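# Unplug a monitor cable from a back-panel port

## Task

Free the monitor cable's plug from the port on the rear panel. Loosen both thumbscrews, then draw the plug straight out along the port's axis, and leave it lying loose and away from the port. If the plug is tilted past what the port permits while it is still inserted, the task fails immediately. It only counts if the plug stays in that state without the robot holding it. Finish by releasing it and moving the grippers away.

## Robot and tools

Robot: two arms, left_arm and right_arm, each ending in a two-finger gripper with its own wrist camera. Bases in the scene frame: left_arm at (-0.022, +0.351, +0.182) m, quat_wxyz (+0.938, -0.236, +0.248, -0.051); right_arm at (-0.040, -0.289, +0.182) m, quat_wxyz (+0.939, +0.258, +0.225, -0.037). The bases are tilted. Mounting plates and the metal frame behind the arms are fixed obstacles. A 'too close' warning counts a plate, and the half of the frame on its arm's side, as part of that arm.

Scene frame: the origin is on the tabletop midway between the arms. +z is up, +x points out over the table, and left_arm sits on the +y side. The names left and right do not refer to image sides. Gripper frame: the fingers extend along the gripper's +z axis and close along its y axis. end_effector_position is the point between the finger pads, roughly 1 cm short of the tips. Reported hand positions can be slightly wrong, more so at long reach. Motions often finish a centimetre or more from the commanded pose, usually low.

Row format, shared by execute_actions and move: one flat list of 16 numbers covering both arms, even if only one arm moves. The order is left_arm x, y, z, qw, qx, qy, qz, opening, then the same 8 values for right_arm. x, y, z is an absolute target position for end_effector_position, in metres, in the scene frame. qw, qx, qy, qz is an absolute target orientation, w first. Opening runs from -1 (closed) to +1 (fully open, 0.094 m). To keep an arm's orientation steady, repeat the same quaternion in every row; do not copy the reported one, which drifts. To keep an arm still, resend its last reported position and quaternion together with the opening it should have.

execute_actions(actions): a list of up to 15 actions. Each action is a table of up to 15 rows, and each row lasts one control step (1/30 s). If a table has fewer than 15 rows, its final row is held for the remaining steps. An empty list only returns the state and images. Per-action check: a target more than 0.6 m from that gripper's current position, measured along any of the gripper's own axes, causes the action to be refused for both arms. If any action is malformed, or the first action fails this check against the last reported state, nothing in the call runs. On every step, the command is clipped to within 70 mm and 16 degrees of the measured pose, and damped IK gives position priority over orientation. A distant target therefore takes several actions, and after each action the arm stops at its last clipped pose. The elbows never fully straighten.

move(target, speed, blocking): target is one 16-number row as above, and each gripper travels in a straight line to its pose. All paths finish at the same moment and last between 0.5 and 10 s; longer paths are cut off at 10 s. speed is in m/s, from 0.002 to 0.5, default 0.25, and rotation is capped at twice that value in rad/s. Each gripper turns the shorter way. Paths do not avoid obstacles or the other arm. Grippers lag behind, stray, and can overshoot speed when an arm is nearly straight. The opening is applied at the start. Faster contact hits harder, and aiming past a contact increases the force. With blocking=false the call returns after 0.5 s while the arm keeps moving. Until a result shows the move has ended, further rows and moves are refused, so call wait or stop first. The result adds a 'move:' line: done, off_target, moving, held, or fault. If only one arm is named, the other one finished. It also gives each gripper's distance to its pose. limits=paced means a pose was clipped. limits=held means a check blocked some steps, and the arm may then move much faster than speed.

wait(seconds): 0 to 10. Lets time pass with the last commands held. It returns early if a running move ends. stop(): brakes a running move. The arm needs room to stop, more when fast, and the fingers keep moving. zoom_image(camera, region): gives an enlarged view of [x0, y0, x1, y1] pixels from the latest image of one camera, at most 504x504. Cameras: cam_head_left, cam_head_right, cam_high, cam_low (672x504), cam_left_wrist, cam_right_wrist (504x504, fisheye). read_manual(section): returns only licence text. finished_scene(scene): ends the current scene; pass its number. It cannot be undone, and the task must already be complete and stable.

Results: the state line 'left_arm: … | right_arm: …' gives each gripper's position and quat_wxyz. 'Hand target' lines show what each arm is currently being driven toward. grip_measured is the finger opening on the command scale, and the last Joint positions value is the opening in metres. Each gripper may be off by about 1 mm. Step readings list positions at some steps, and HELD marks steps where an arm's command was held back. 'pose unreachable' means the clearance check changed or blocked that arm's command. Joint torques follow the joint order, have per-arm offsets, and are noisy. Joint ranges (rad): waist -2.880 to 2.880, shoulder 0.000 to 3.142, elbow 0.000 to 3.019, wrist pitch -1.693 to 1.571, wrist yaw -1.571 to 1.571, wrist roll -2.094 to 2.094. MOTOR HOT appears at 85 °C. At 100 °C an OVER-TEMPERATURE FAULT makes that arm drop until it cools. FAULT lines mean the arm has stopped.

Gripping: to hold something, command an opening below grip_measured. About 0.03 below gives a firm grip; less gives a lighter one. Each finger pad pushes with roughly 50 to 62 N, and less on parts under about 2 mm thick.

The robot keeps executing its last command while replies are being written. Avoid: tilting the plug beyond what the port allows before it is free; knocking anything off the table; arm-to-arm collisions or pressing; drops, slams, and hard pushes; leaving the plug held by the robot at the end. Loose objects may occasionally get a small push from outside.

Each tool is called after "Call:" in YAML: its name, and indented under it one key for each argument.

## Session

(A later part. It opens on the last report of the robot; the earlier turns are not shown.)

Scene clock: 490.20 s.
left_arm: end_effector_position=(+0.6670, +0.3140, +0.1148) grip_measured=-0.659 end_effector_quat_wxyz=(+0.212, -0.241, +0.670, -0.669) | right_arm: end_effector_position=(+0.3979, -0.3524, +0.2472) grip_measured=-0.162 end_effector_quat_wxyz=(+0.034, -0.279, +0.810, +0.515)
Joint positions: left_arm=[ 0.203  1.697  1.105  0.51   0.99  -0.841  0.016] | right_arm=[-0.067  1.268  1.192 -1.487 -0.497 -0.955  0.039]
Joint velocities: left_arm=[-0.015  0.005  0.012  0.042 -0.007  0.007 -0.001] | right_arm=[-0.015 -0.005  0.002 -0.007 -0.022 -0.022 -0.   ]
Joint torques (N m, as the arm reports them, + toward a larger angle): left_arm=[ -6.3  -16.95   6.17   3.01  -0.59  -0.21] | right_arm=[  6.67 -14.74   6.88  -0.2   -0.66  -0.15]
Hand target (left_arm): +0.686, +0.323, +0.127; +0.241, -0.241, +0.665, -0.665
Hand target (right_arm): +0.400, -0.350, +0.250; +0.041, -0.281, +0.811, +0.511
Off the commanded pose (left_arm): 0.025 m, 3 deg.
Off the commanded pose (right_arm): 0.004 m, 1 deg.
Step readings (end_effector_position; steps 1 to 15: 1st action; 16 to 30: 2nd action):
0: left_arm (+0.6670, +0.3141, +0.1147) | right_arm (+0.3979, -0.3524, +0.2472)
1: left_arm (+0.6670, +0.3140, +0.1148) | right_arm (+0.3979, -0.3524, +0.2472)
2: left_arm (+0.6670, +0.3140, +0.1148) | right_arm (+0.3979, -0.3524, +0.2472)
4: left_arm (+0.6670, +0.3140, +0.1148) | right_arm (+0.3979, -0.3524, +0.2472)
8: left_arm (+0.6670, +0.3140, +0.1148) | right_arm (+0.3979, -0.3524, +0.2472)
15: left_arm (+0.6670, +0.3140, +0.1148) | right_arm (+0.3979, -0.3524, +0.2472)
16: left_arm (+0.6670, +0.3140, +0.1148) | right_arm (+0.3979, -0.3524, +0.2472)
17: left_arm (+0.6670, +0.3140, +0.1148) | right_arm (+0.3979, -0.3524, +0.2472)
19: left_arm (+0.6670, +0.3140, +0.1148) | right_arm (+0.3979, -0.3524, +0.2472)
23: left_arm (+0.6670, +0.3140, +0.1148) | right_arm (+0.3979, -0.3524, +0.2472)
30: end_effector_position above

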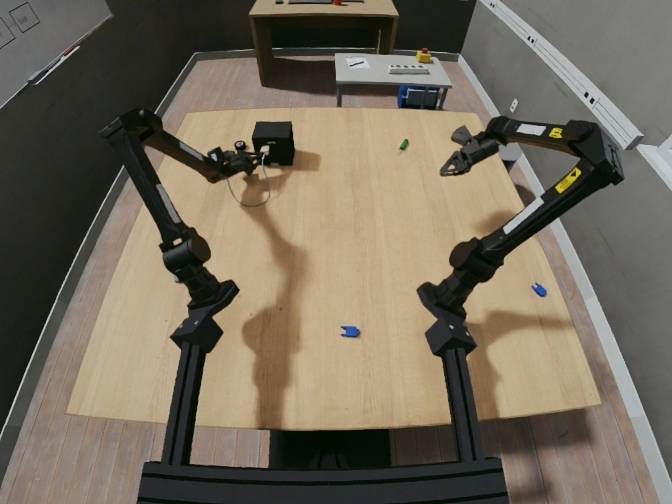

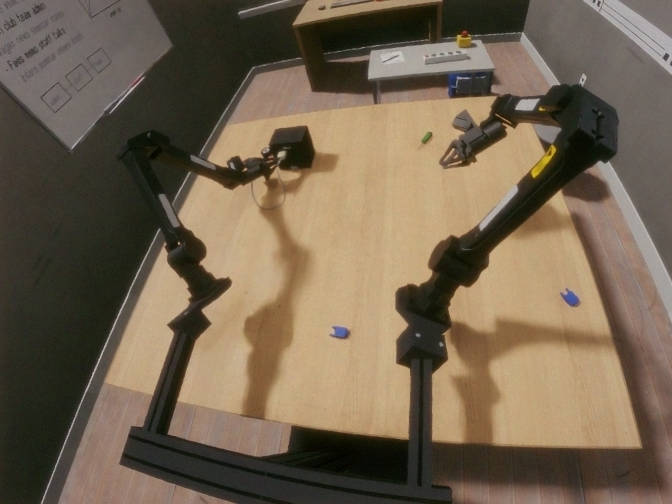

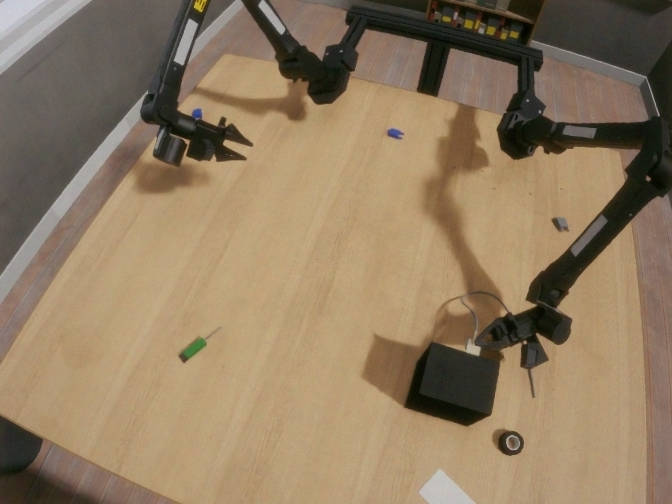

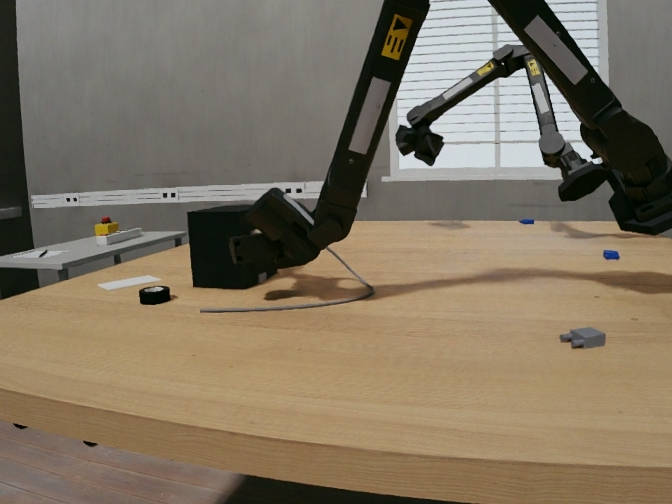

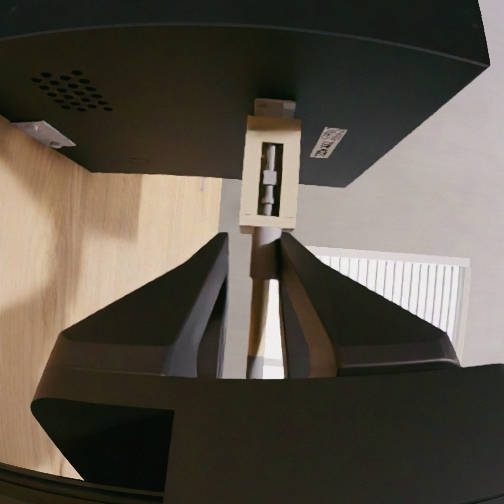

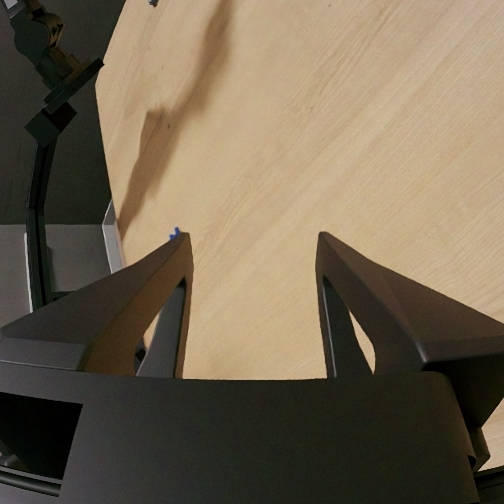

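Call:
execute_actions:
  actions:
    - [[0.687,0.3185,0.125, 0.303,-0.158,0.834,-0.434, -0.66, 0.40,-0.35,0.25, 0.041,-0.281,0.811,0.511, -0.16]]
    - [[0.687,0.3185,0.125, 0.303,-0.158,0.834,-0.434, -0.66, 0.40,-0.35,0.25, 0.041,-0.281,0.811,0.511, -0.16]]

Call:
zoom_image:
  camera: "cam_left_wrist"
  region: [150, 120, 370, 340]

Scene clock: 552.17 s.
left_arm: end_effector_position=(+0.6672, +0.3150, +0.1181) grip_measured=-0.659 end_effector_quat_wxyz=(+0.289, -0.164, +0.834, -0.440) | right_arm: end_effector_position=(+0.3979, -0.3524, +0.2472) grip_measured=-0.162 end_effector_quat_wxyz=(+0.034, -0.279, +0.810, +0.515)
Joint positions: left_arm=[ 0.097  1.523  1.087  0.093  0.472 -0.285  0.016] | right_arm=[-0.067  1.268  1.192 -1.487 -0.497 -0.955  0.039]
Joint velocities: left_arm=[-0.015  0.005 -0.002  0.002 -0.022 -0.022  0.   ] | right_arm=[-0.015 -0.005  0.007  0.002  0.037  0.022  0.   ]
Joint torques (N m, as the arm reports them, + toward a larger angle): left_arm=[ -6.49 -14.78   9.09   0.81  -0.02   0.09] | right_arm=[  6.62 -14.7    6.88  -0.18  -0.66  -0.15]
Hand target (left_arm): +0.686, +0.319, +0.126; +0.303, -0.158, +0.834, -0.434
Hand target (right_arm): +0.400, -0.350, +0.250; +0.041, -0.281, +0.811, +0.511
Off the commanded pose (left_arm): 0.021 m, 2 deg.
Off the commanded pose (right_arm): 0.004 m, 1 deg.
Step readings (end_effector_position; steps 1 to 15: 1st action; 16 to 30: 2nd action):
0: left_arm (+0.6670, +0.3140, +0.1148) | right_arm (+0.3979, -0.3524, +0.2472)
1: left_arm (+0.6671, +0.3141, +0.1124) | right_arm (+0.3979, -0.3524, +0.2472)
2: left_arm (+0.6675, +0.3149, +0.1139) | right_arm (+0.3979, -0.3524, +0.2472)
4: left_arm (+0.6676, +0.3157, +0.1147) | right_arm (+0.3979, -0.3524, +0.2472)
8: left_arm (+0.6671, +0.3161, +0.1167) | right_arm (+0.3979, -0.3524, +0.2472)
15: left_arm (+0.6668, +0.3148, +0.1179) | right_arm (+0.3979, -0.3524, +0.2472)
16: left_arm (+0.6669, +0.3149, +0.1180) | right_arm (+0.3979, -0.3524, +0.2472)
17: left_arm (+0.6670, +0.3149, +0.1180) | right_arm (+0.3979, -0.3524, +0.2472)
19: left_arm (+0.6670, +0.3149, +0.1180) | right_arm (+0.3979, -0.3524, +0.2472)
23: left_arm (+0.6671, +0.3150, +0.1181) | right_arm (+0.3979, -0.3524, +0.2472)
30: end_effector_position above

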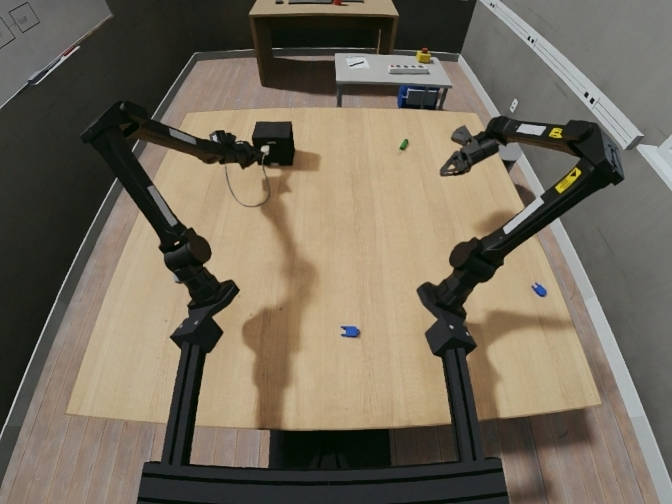

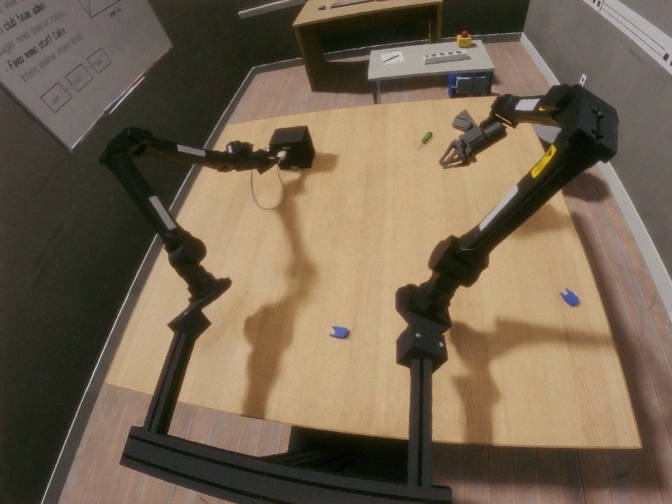

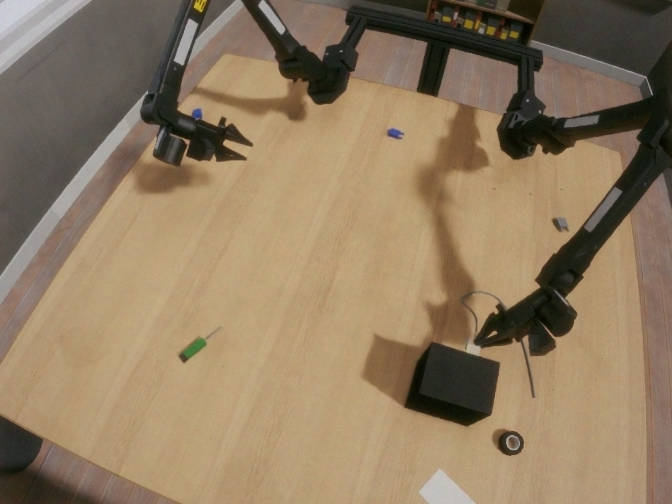

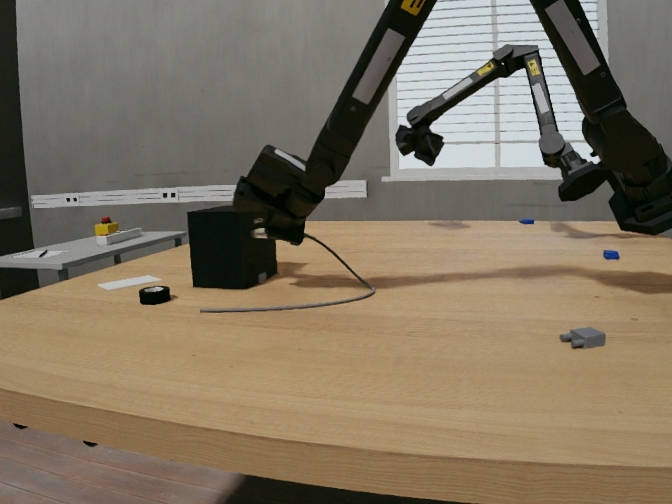

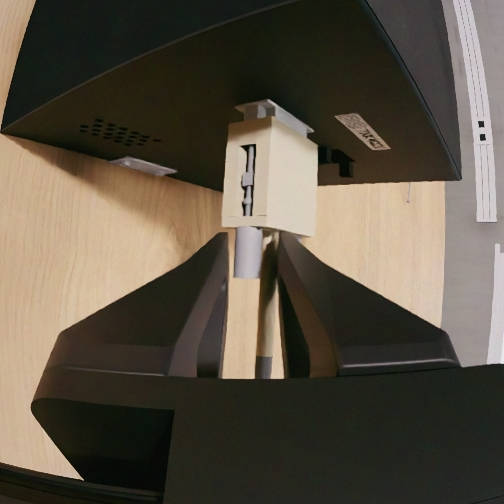

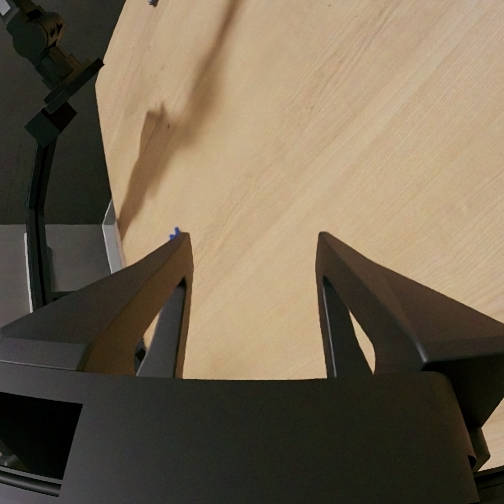

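Region (150, 120, 370, 340) of cam_left_wrist's 504x504 image, scaled by 2.291, with more detail than that image has.

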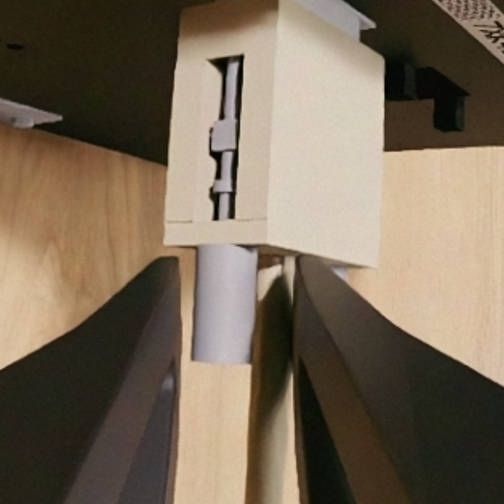

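Call:
execute_actions:
  actions:
    - [[0.687,0.328,0.131, 0.303,-0.158,0.834,-0.434, -0.66, 0.40,-0.35,0.25, 0.041,-0.281,0.811,0.511, -0.16]]
    - [[0.687,0.328,0.131, 0.303,-0.158,0.834,-0.434, -0.66, 0.40,-0.35,0.25, 0.041,-0.281,0.811,0.511, -0.16]]

Call:
zoom_image:
  camera: "cam_left_wrist"
  region: [150, 120, 370, 340]

Scene clock: 566.93 s.
left_arm: end_effector_position=(+0.6671, +0.3151, +0.1189) grip_measured=-0.659 end_effector_quat_wxyz=(+0.284, -0.161, +0.836, -0.440) | right_arm: end_effector_position=(+0.3979, -0.3524, +0.2472) grip_measured=-0.162 end_effector_quat_wxyz=(+0.034, -0.279, +0.810, +0.515)
Joint positions: left_arm=[ 0.097  1.521  1.094  0.07   0.473 -0.276  0.016] | right_arm=[-0.067  1.268  1.192 -1.487 -0.497 -0.955  0.039]
Joint velocities: left_arm=[-0.005 -0.015  0.002  0.007 -0.066 -0.051 -0.   ] | right_arm=[ 0.005 -0.015  0.002 -0.002 -0.051  0.022  0.001]
Joint torques (N m, as the arm reports them, + toward a larger angle): left_arm=[ -5.4  -16.14   8.7    0.71   0.4    0.08] | right_arm=[  6.6  -14.69   6.88  -0.19  -0.65  -0.15]
Hand target (left_arm): +0.686, +0.328, +0.132; +0.303, -0.158, +0.834, -0.434
Hand target (right_arm): +0.400, -0.350, +0.250; +0.041, -0.281, +0.811, +0.511
Off the commanded pose (left_arm): 0.027 m, 2 deg.
Off the commanded pose (right_arm): 0.004 m, 1 deg.
Step readings (end_effector_position; steps 1 to 15: 1st action; 16 to 30: 2nd action):
0: left_arm (+0.6672, +0.3150, +0.1181) | right_arm (+0.3979, -0.3524, +0.2472)
1: left_arm (+0.6670, +0.3150, +0.1186) | right_arm (+0.3979, -0.3524, +0.2472)
2: left_arm (+0.6671, +0.3151, +0.1189) | right_arm (+0.3979, -0.3524, +0.2472)
4: left_arm (+0.6672, +0.3151, +0.1188) | right_arm (+0.3979, -0.3524, +0.2472)
8: left_arm (+0.6673, +0.3152, +0.1190) | right_arm (+0.3979, -0.3524, +0.2472)
15: left_arm (+0.6672, +0.3152, +0.1190) | right_arm (+0.3979, -0.3524, +0.2472)
16: left_arm (+0.6671, +0.3152, +0.1189) | right_arm (+0.3979, -0.3524, +0.2472)
17: left_arm (+0.6671, +0.3152, +0.1189) | right_arm (+0.3979, -0.3524, +0.2472)
19: left_arm (+0.6671, +0.3152, +0.1189) | right_arm (+0.3979, -0.3524, +0.2472)
23: left_arm (+0.6671, +0.3152, +0.1189) | right_arm (+0.3979, -0.3524, +0.2472)
30: end_effector_position above

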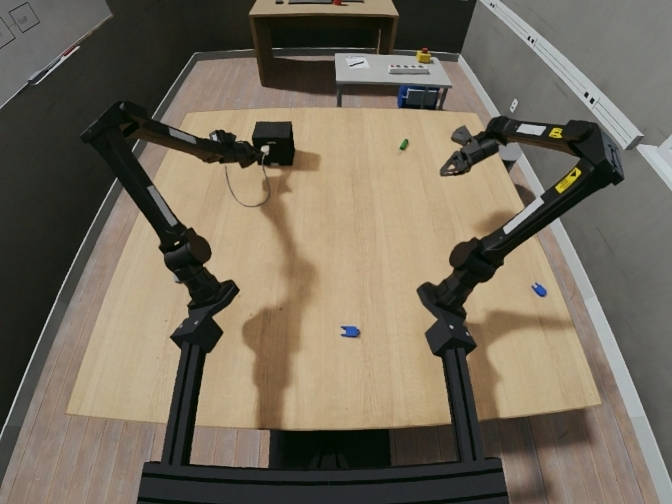

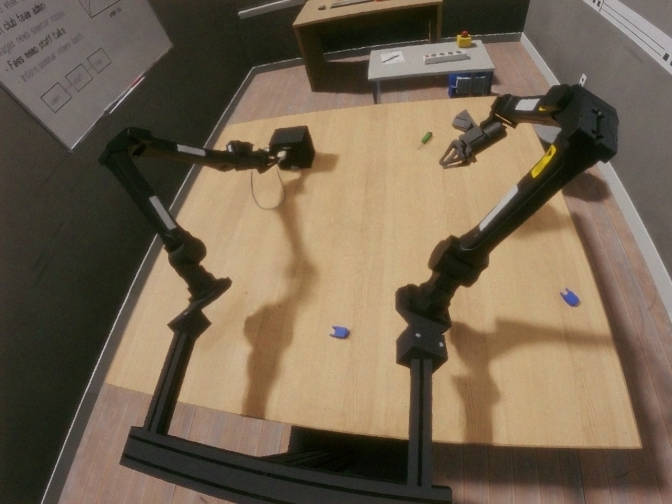

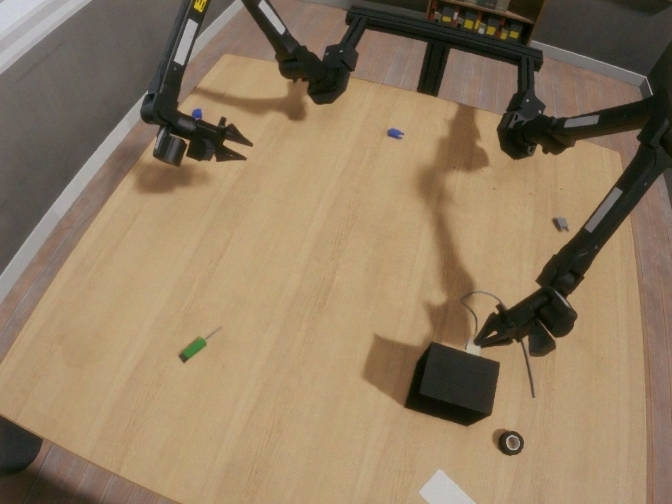

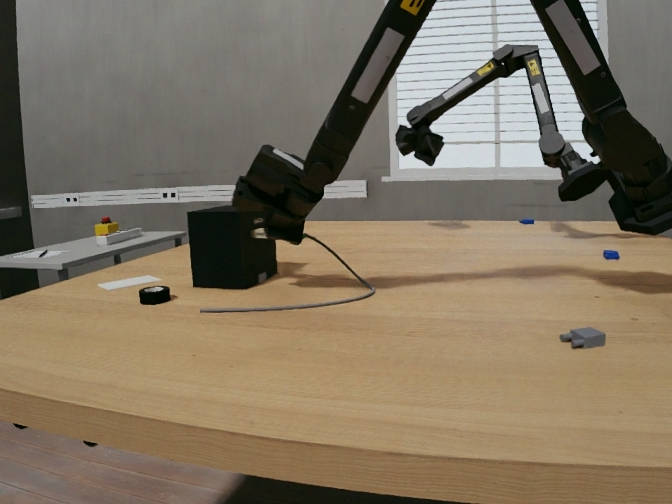

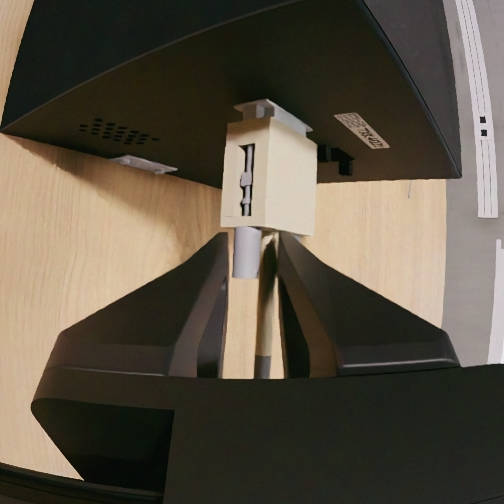

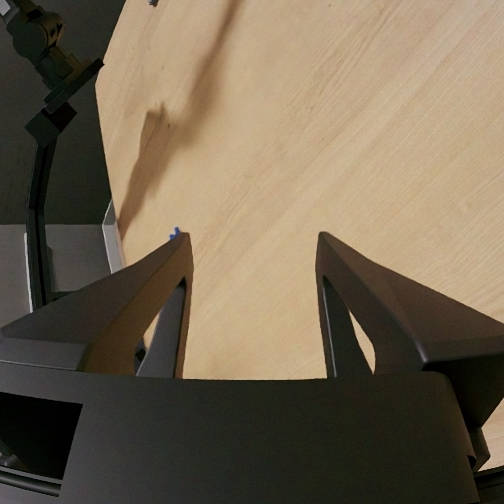

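Region (150, 120, 370, 340) of cam_left_wrist's 504x504 image, scaled by 2.291, with more detail than that image has.

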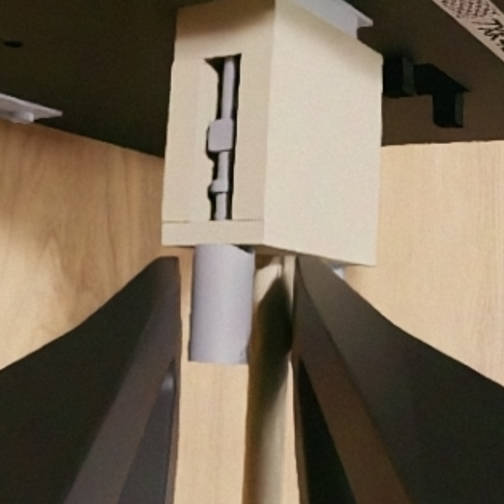

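Call:
execute_actions:
  actions:
    - [[0.687,0.345,0.140, 0.303,-0.158,0.834,-0.434, -0.66, 0.40,-0.35,0.25, 0.041,-0.281,0.811,0.511, -0.16]]

Call:
move:
  target: [0.687,0.321,0.126, 0.303,-0.158,0.834,-0.434, -0.66, 0.40,-0.35,0.25, 0.041,-0.281,0.811,0.511, -0.16]
  speed: 0.04

Call:
zoom_image:
  camera: "cam_left_wrist"
  region: [150, 120, 370, 340]

Scene clock: 588.03 s.
left_arm: end_effector_position=(+0.6760, +0.3330, +0.1371) grip_measured=-0.659 end_effector_quat_wxyz=(+0.296, -0.159, +0.833, -0.439) | right_arm: end_effector_position=(+0.3979, -0.3524, +0.2472) grip_measured=-0.162 end_effector_quat_wxyz=(+0.034, -0.279, +0.810, +0.515)
Joint positions: left_arm=[ 0.113  1.486  1.115  0.034  0.489 -0.268  0.016] | right_arm=[-0.067  1.268  1.192 -1.487 -0.497 -0.955  0.039]
Joint velocities: left_arm=[-0.005  0.015 -0.007 -0.002  0.095  0.051 -0.001] | right_arm=[-0.015 -0.015  0.012  0.017  0.022 -0.095  0.001]
Joint torques (N m, as the arm reports them, + toward a larger angle): left_arm=[ -4.1  -15.43   8.04   0.58   0.68   0.1 ] | right_arm=[  6.65 -14.69   6.89  -0.2   -0.65  -0.15]
Hand target (left_arm): +0.686, +0.345, +0.141; +0.303, -0.158, +0.834, -0.434
Hand target (right_arm): +0.400, -0.350, +0.250; +0.041, -0.281, +0.811, +0.511
Off the commanded pose (left_arm): 0.017 m, 1 deg.
Off the commanded pose (right_arm): 0.004 m, 1 deg.
Step readings (end_effector_position):
0: left_arm (+0.6671, +0.3151, +0.1189) | right_arm (+0.3979, -0.3524, +0.2472)
1: left_arm (+0.6666, +0.3149, +0.1201) | right_arm (+0.3979, -0.3524, +0.2472)
2: left_arm (+0.6654, +0.3152, +0.1208) | right_arm (+0.3979, -0.3524, +0.2472)
4: left_arm (+0.6658, +0.3197, +0.1240) | right_arm (+0.3979, -0.3524, +0.2472)
8: left_arm (+0.6716, +0.3299, +0.1323) | right_arm (+0.3979, -0.3524, +0.2472)
15: end_effector_position above

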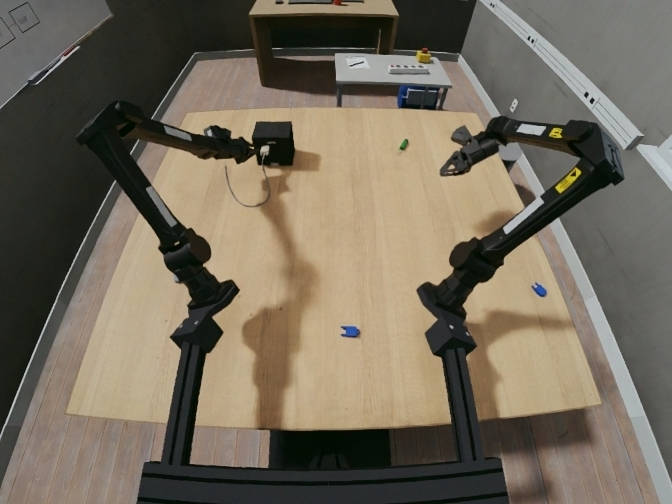

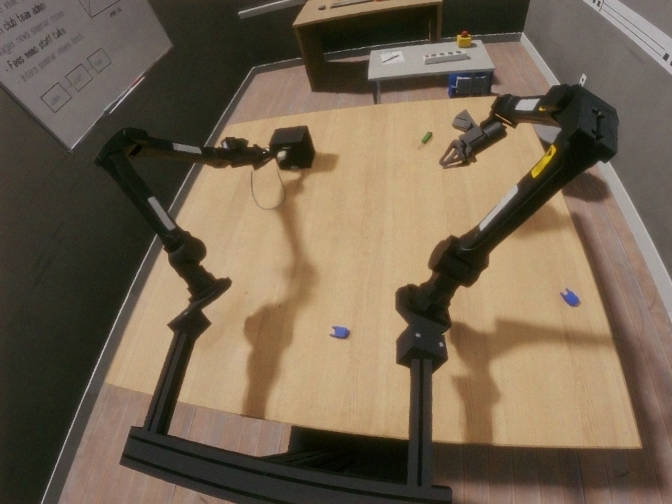

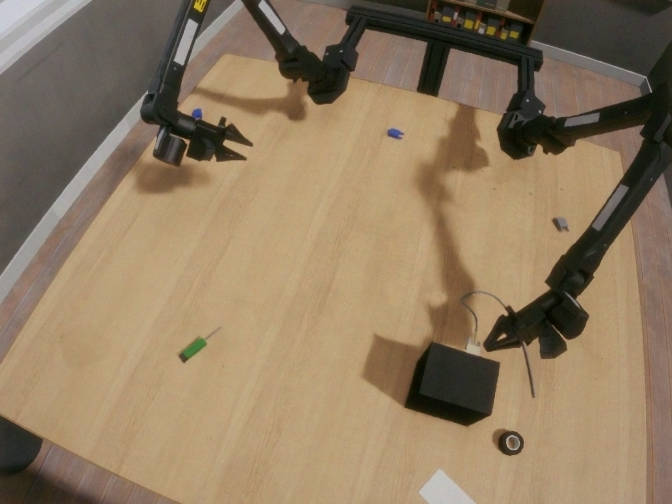

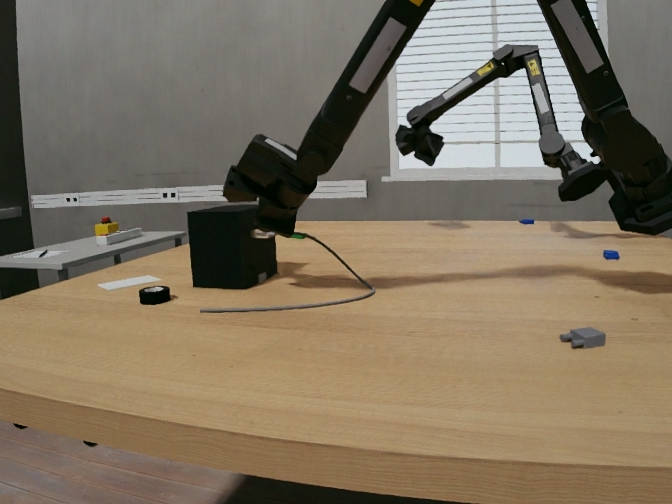

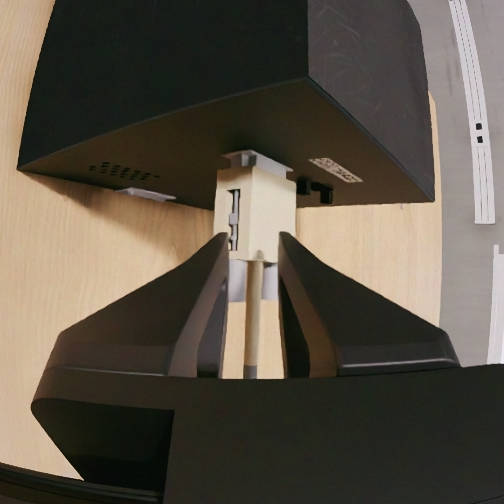

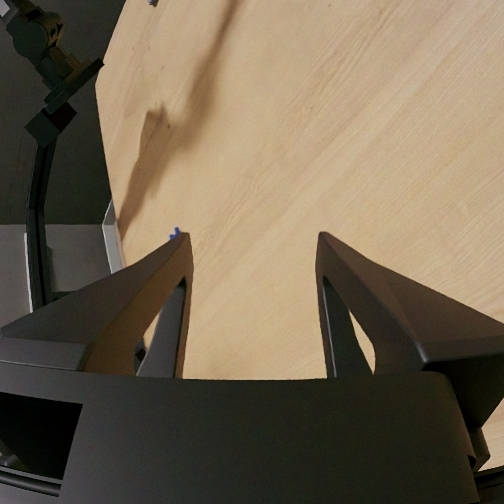

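Scene clock: 588.90 s.
left_arm: end_effector_position=(+0.6749, +0.3238, +0.1239) grip_measured=-0.659 end_effector_quat_wxyz=(+0.290, -0.161, +0.838, -0.434) | right_arm: end_effector_position=(+0.3979, -0.3524, +0.2472) grip_measured=-0.162 end_effector_quat_wxyz=(+0.034, -0.279, +0.810, +0.515)
Joint positions: left_arm=[ 0.104  1.515  1.115  0.049  0.467 -0.268  0.016] | right_arm=[-0.067  1.268  1.192 -1.487 -0.497 -0.955  0.039]
Joint velocities: left_arm=[ 0.005 -0.005 -0.007  0.007  0.051 -0.007  0.   ] | right_arm=[ 0.005 -0.005  0.012 -0.012  0.007 -0.037 -0.001]
Joint torques (N m, as the arm reports them, + toward a larger angle): left_arm=[ -6.48 -14.39   7.13   2.21   0.34  -0.02] | right_arm=[  6.62 -14.68   6.89  -0.19  -0.65  -0.15]
Hand target (left_arm): +0.687, +0.321, +0.126; +0.303, -0.158, +0.834, -0.434
Hand target (right_arm): +0.400, -0.350, +0.250; +0.041, -0.281, +0.811, +0.511
Off the commanded pose (left_arm): 0.013 m, 2 deg.
Off the commanded pose (right_arm): 0.004 m, 1 deg.
move: off_target (left_arm)

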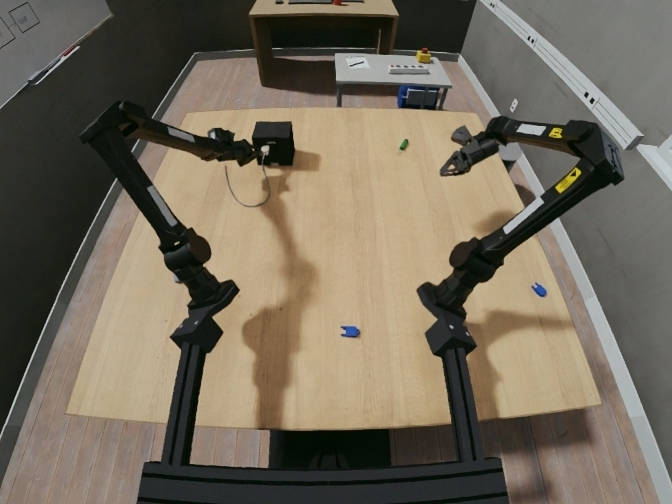

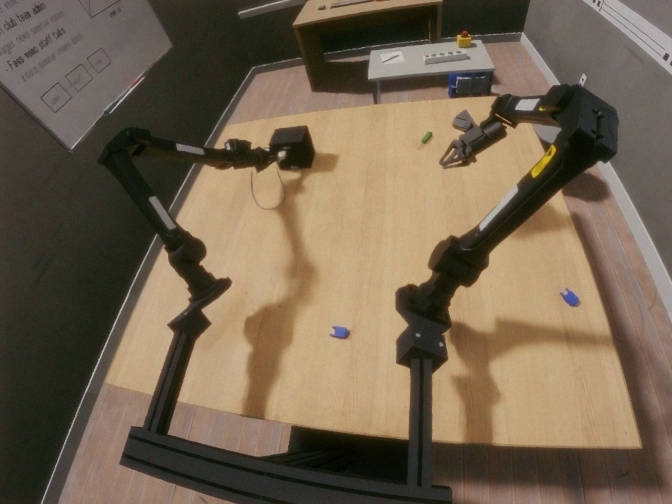

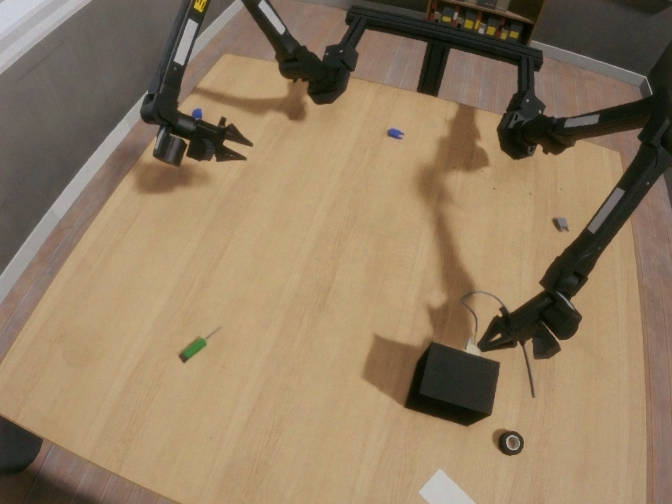

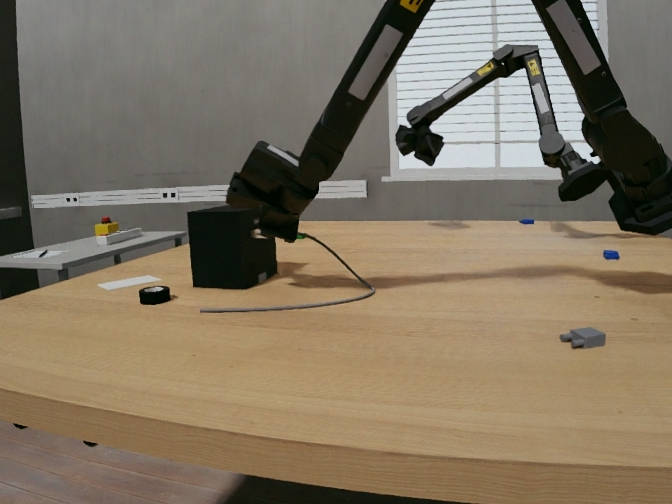

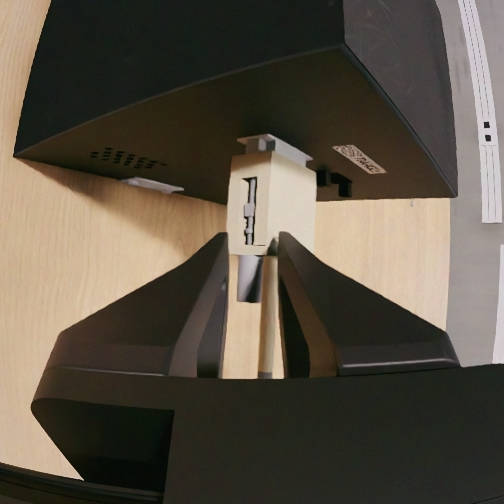

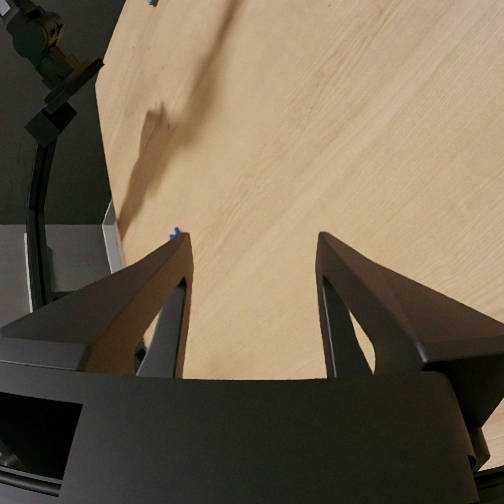

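Region (150, 120, 370, 340) of cam_left_wrist's 504x504 image, scaled by 2.291, with more detail than that image has.

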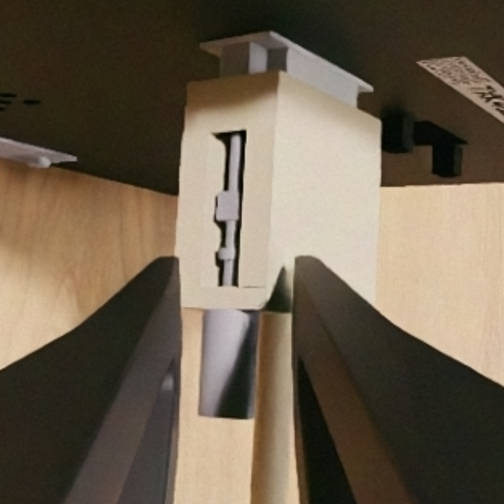

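Call:
move:
  target: [0.679,0.320,0.126, 0.303,-0.158,0.834,-0.434, -0.66, 0.40,-0.35,0.25, 0.041,-0.281,0.811,0.511, -0.16]
  speed: 0.03

Call:
zoom_image:
  camera: "cam_left_wrist"
  region: [150, 120, 370, 340]

Scene clock: 600.60 s.
left_arm: end_effector_position=(+0.6770, +0.3248, +0.1255) grip_measured=-0.659 end_effector_quat_wxyz=(+0.296, -0.160, +0.836, -0.433) | right_arm: end_effector_position=(+0.3979, -0.3524, +0.2472) grip_measured=-0.162 end_effector_quat_wxyz=(+0.034, -0.279, +0.810, +0.515)
Joint positions: left_arm=[ 0.104  1.515  1.115  0.062  0.467 -0.268  0.016] | right_arm=[-0.067  1.268  1.192 -1.487 -0.497 -0.955  0.039]
Joint velocities: left_arm=[ 0.015 -0.005 -0.017 -0.007 -0.007  0.066  0.   ] | right_arm=[-0.005 -0.015 -0.017  0.007 -0.051 -0.037 -0.   ]
Joint torques (N m, as the arm reports them, + toward a larger angle): left_arm=[ -6.71 -15.31   5.09   2.23   0.34  -0.02] | right_arm=[  6.63 -14.69   6.88  -0.2   -0.65  -0.15]
Hand target (left_arm): +0.679, +0.320, +0.126; +0.303, -0.158, +0.834, -0.434
Hand target (right_arm): +0.400, -0.350, +0.250; +0.041, -0.281, +0.811, +0.511
Off the commanded pose (left_arm): 0.005 m, 1 deg.
Off the commanded pose (right_arm): 0.004 m, 1 deg.
move: done

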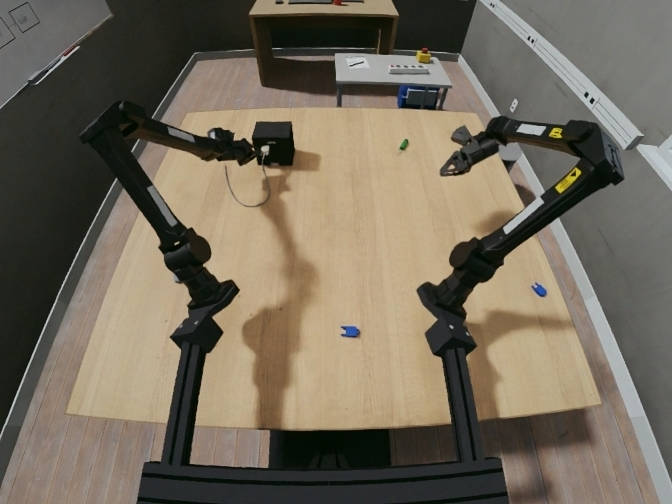

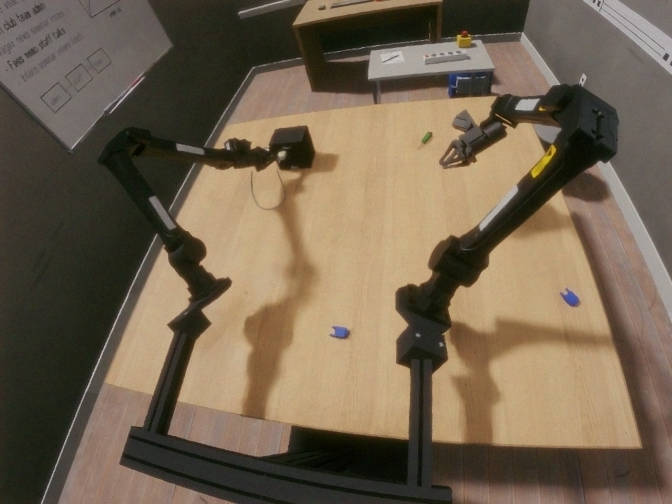

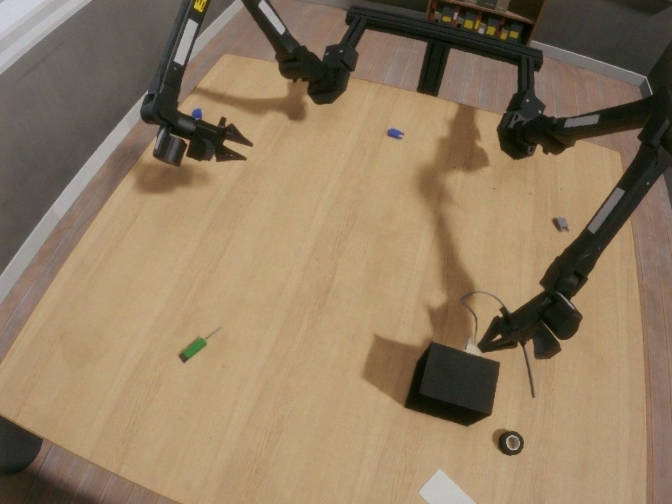

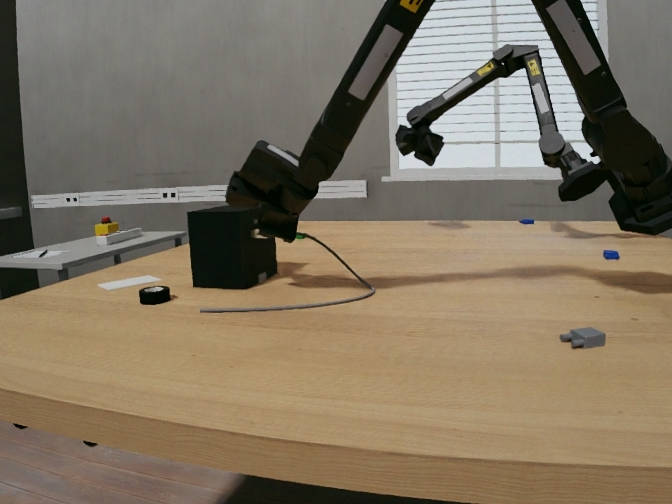

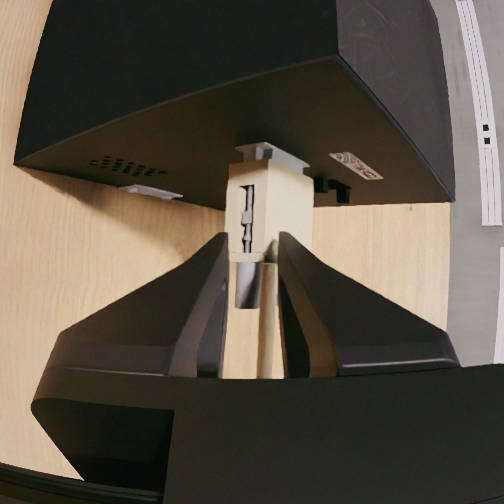

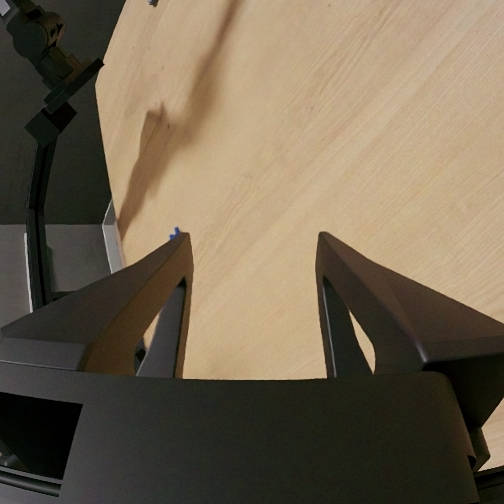

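Region (150, 120, 370, 340) of cam_left_wrist's 504x504 image, scaled by 2.291, with more detail than that image has.

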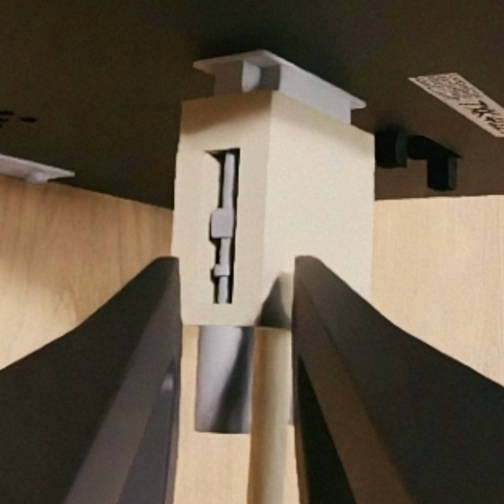

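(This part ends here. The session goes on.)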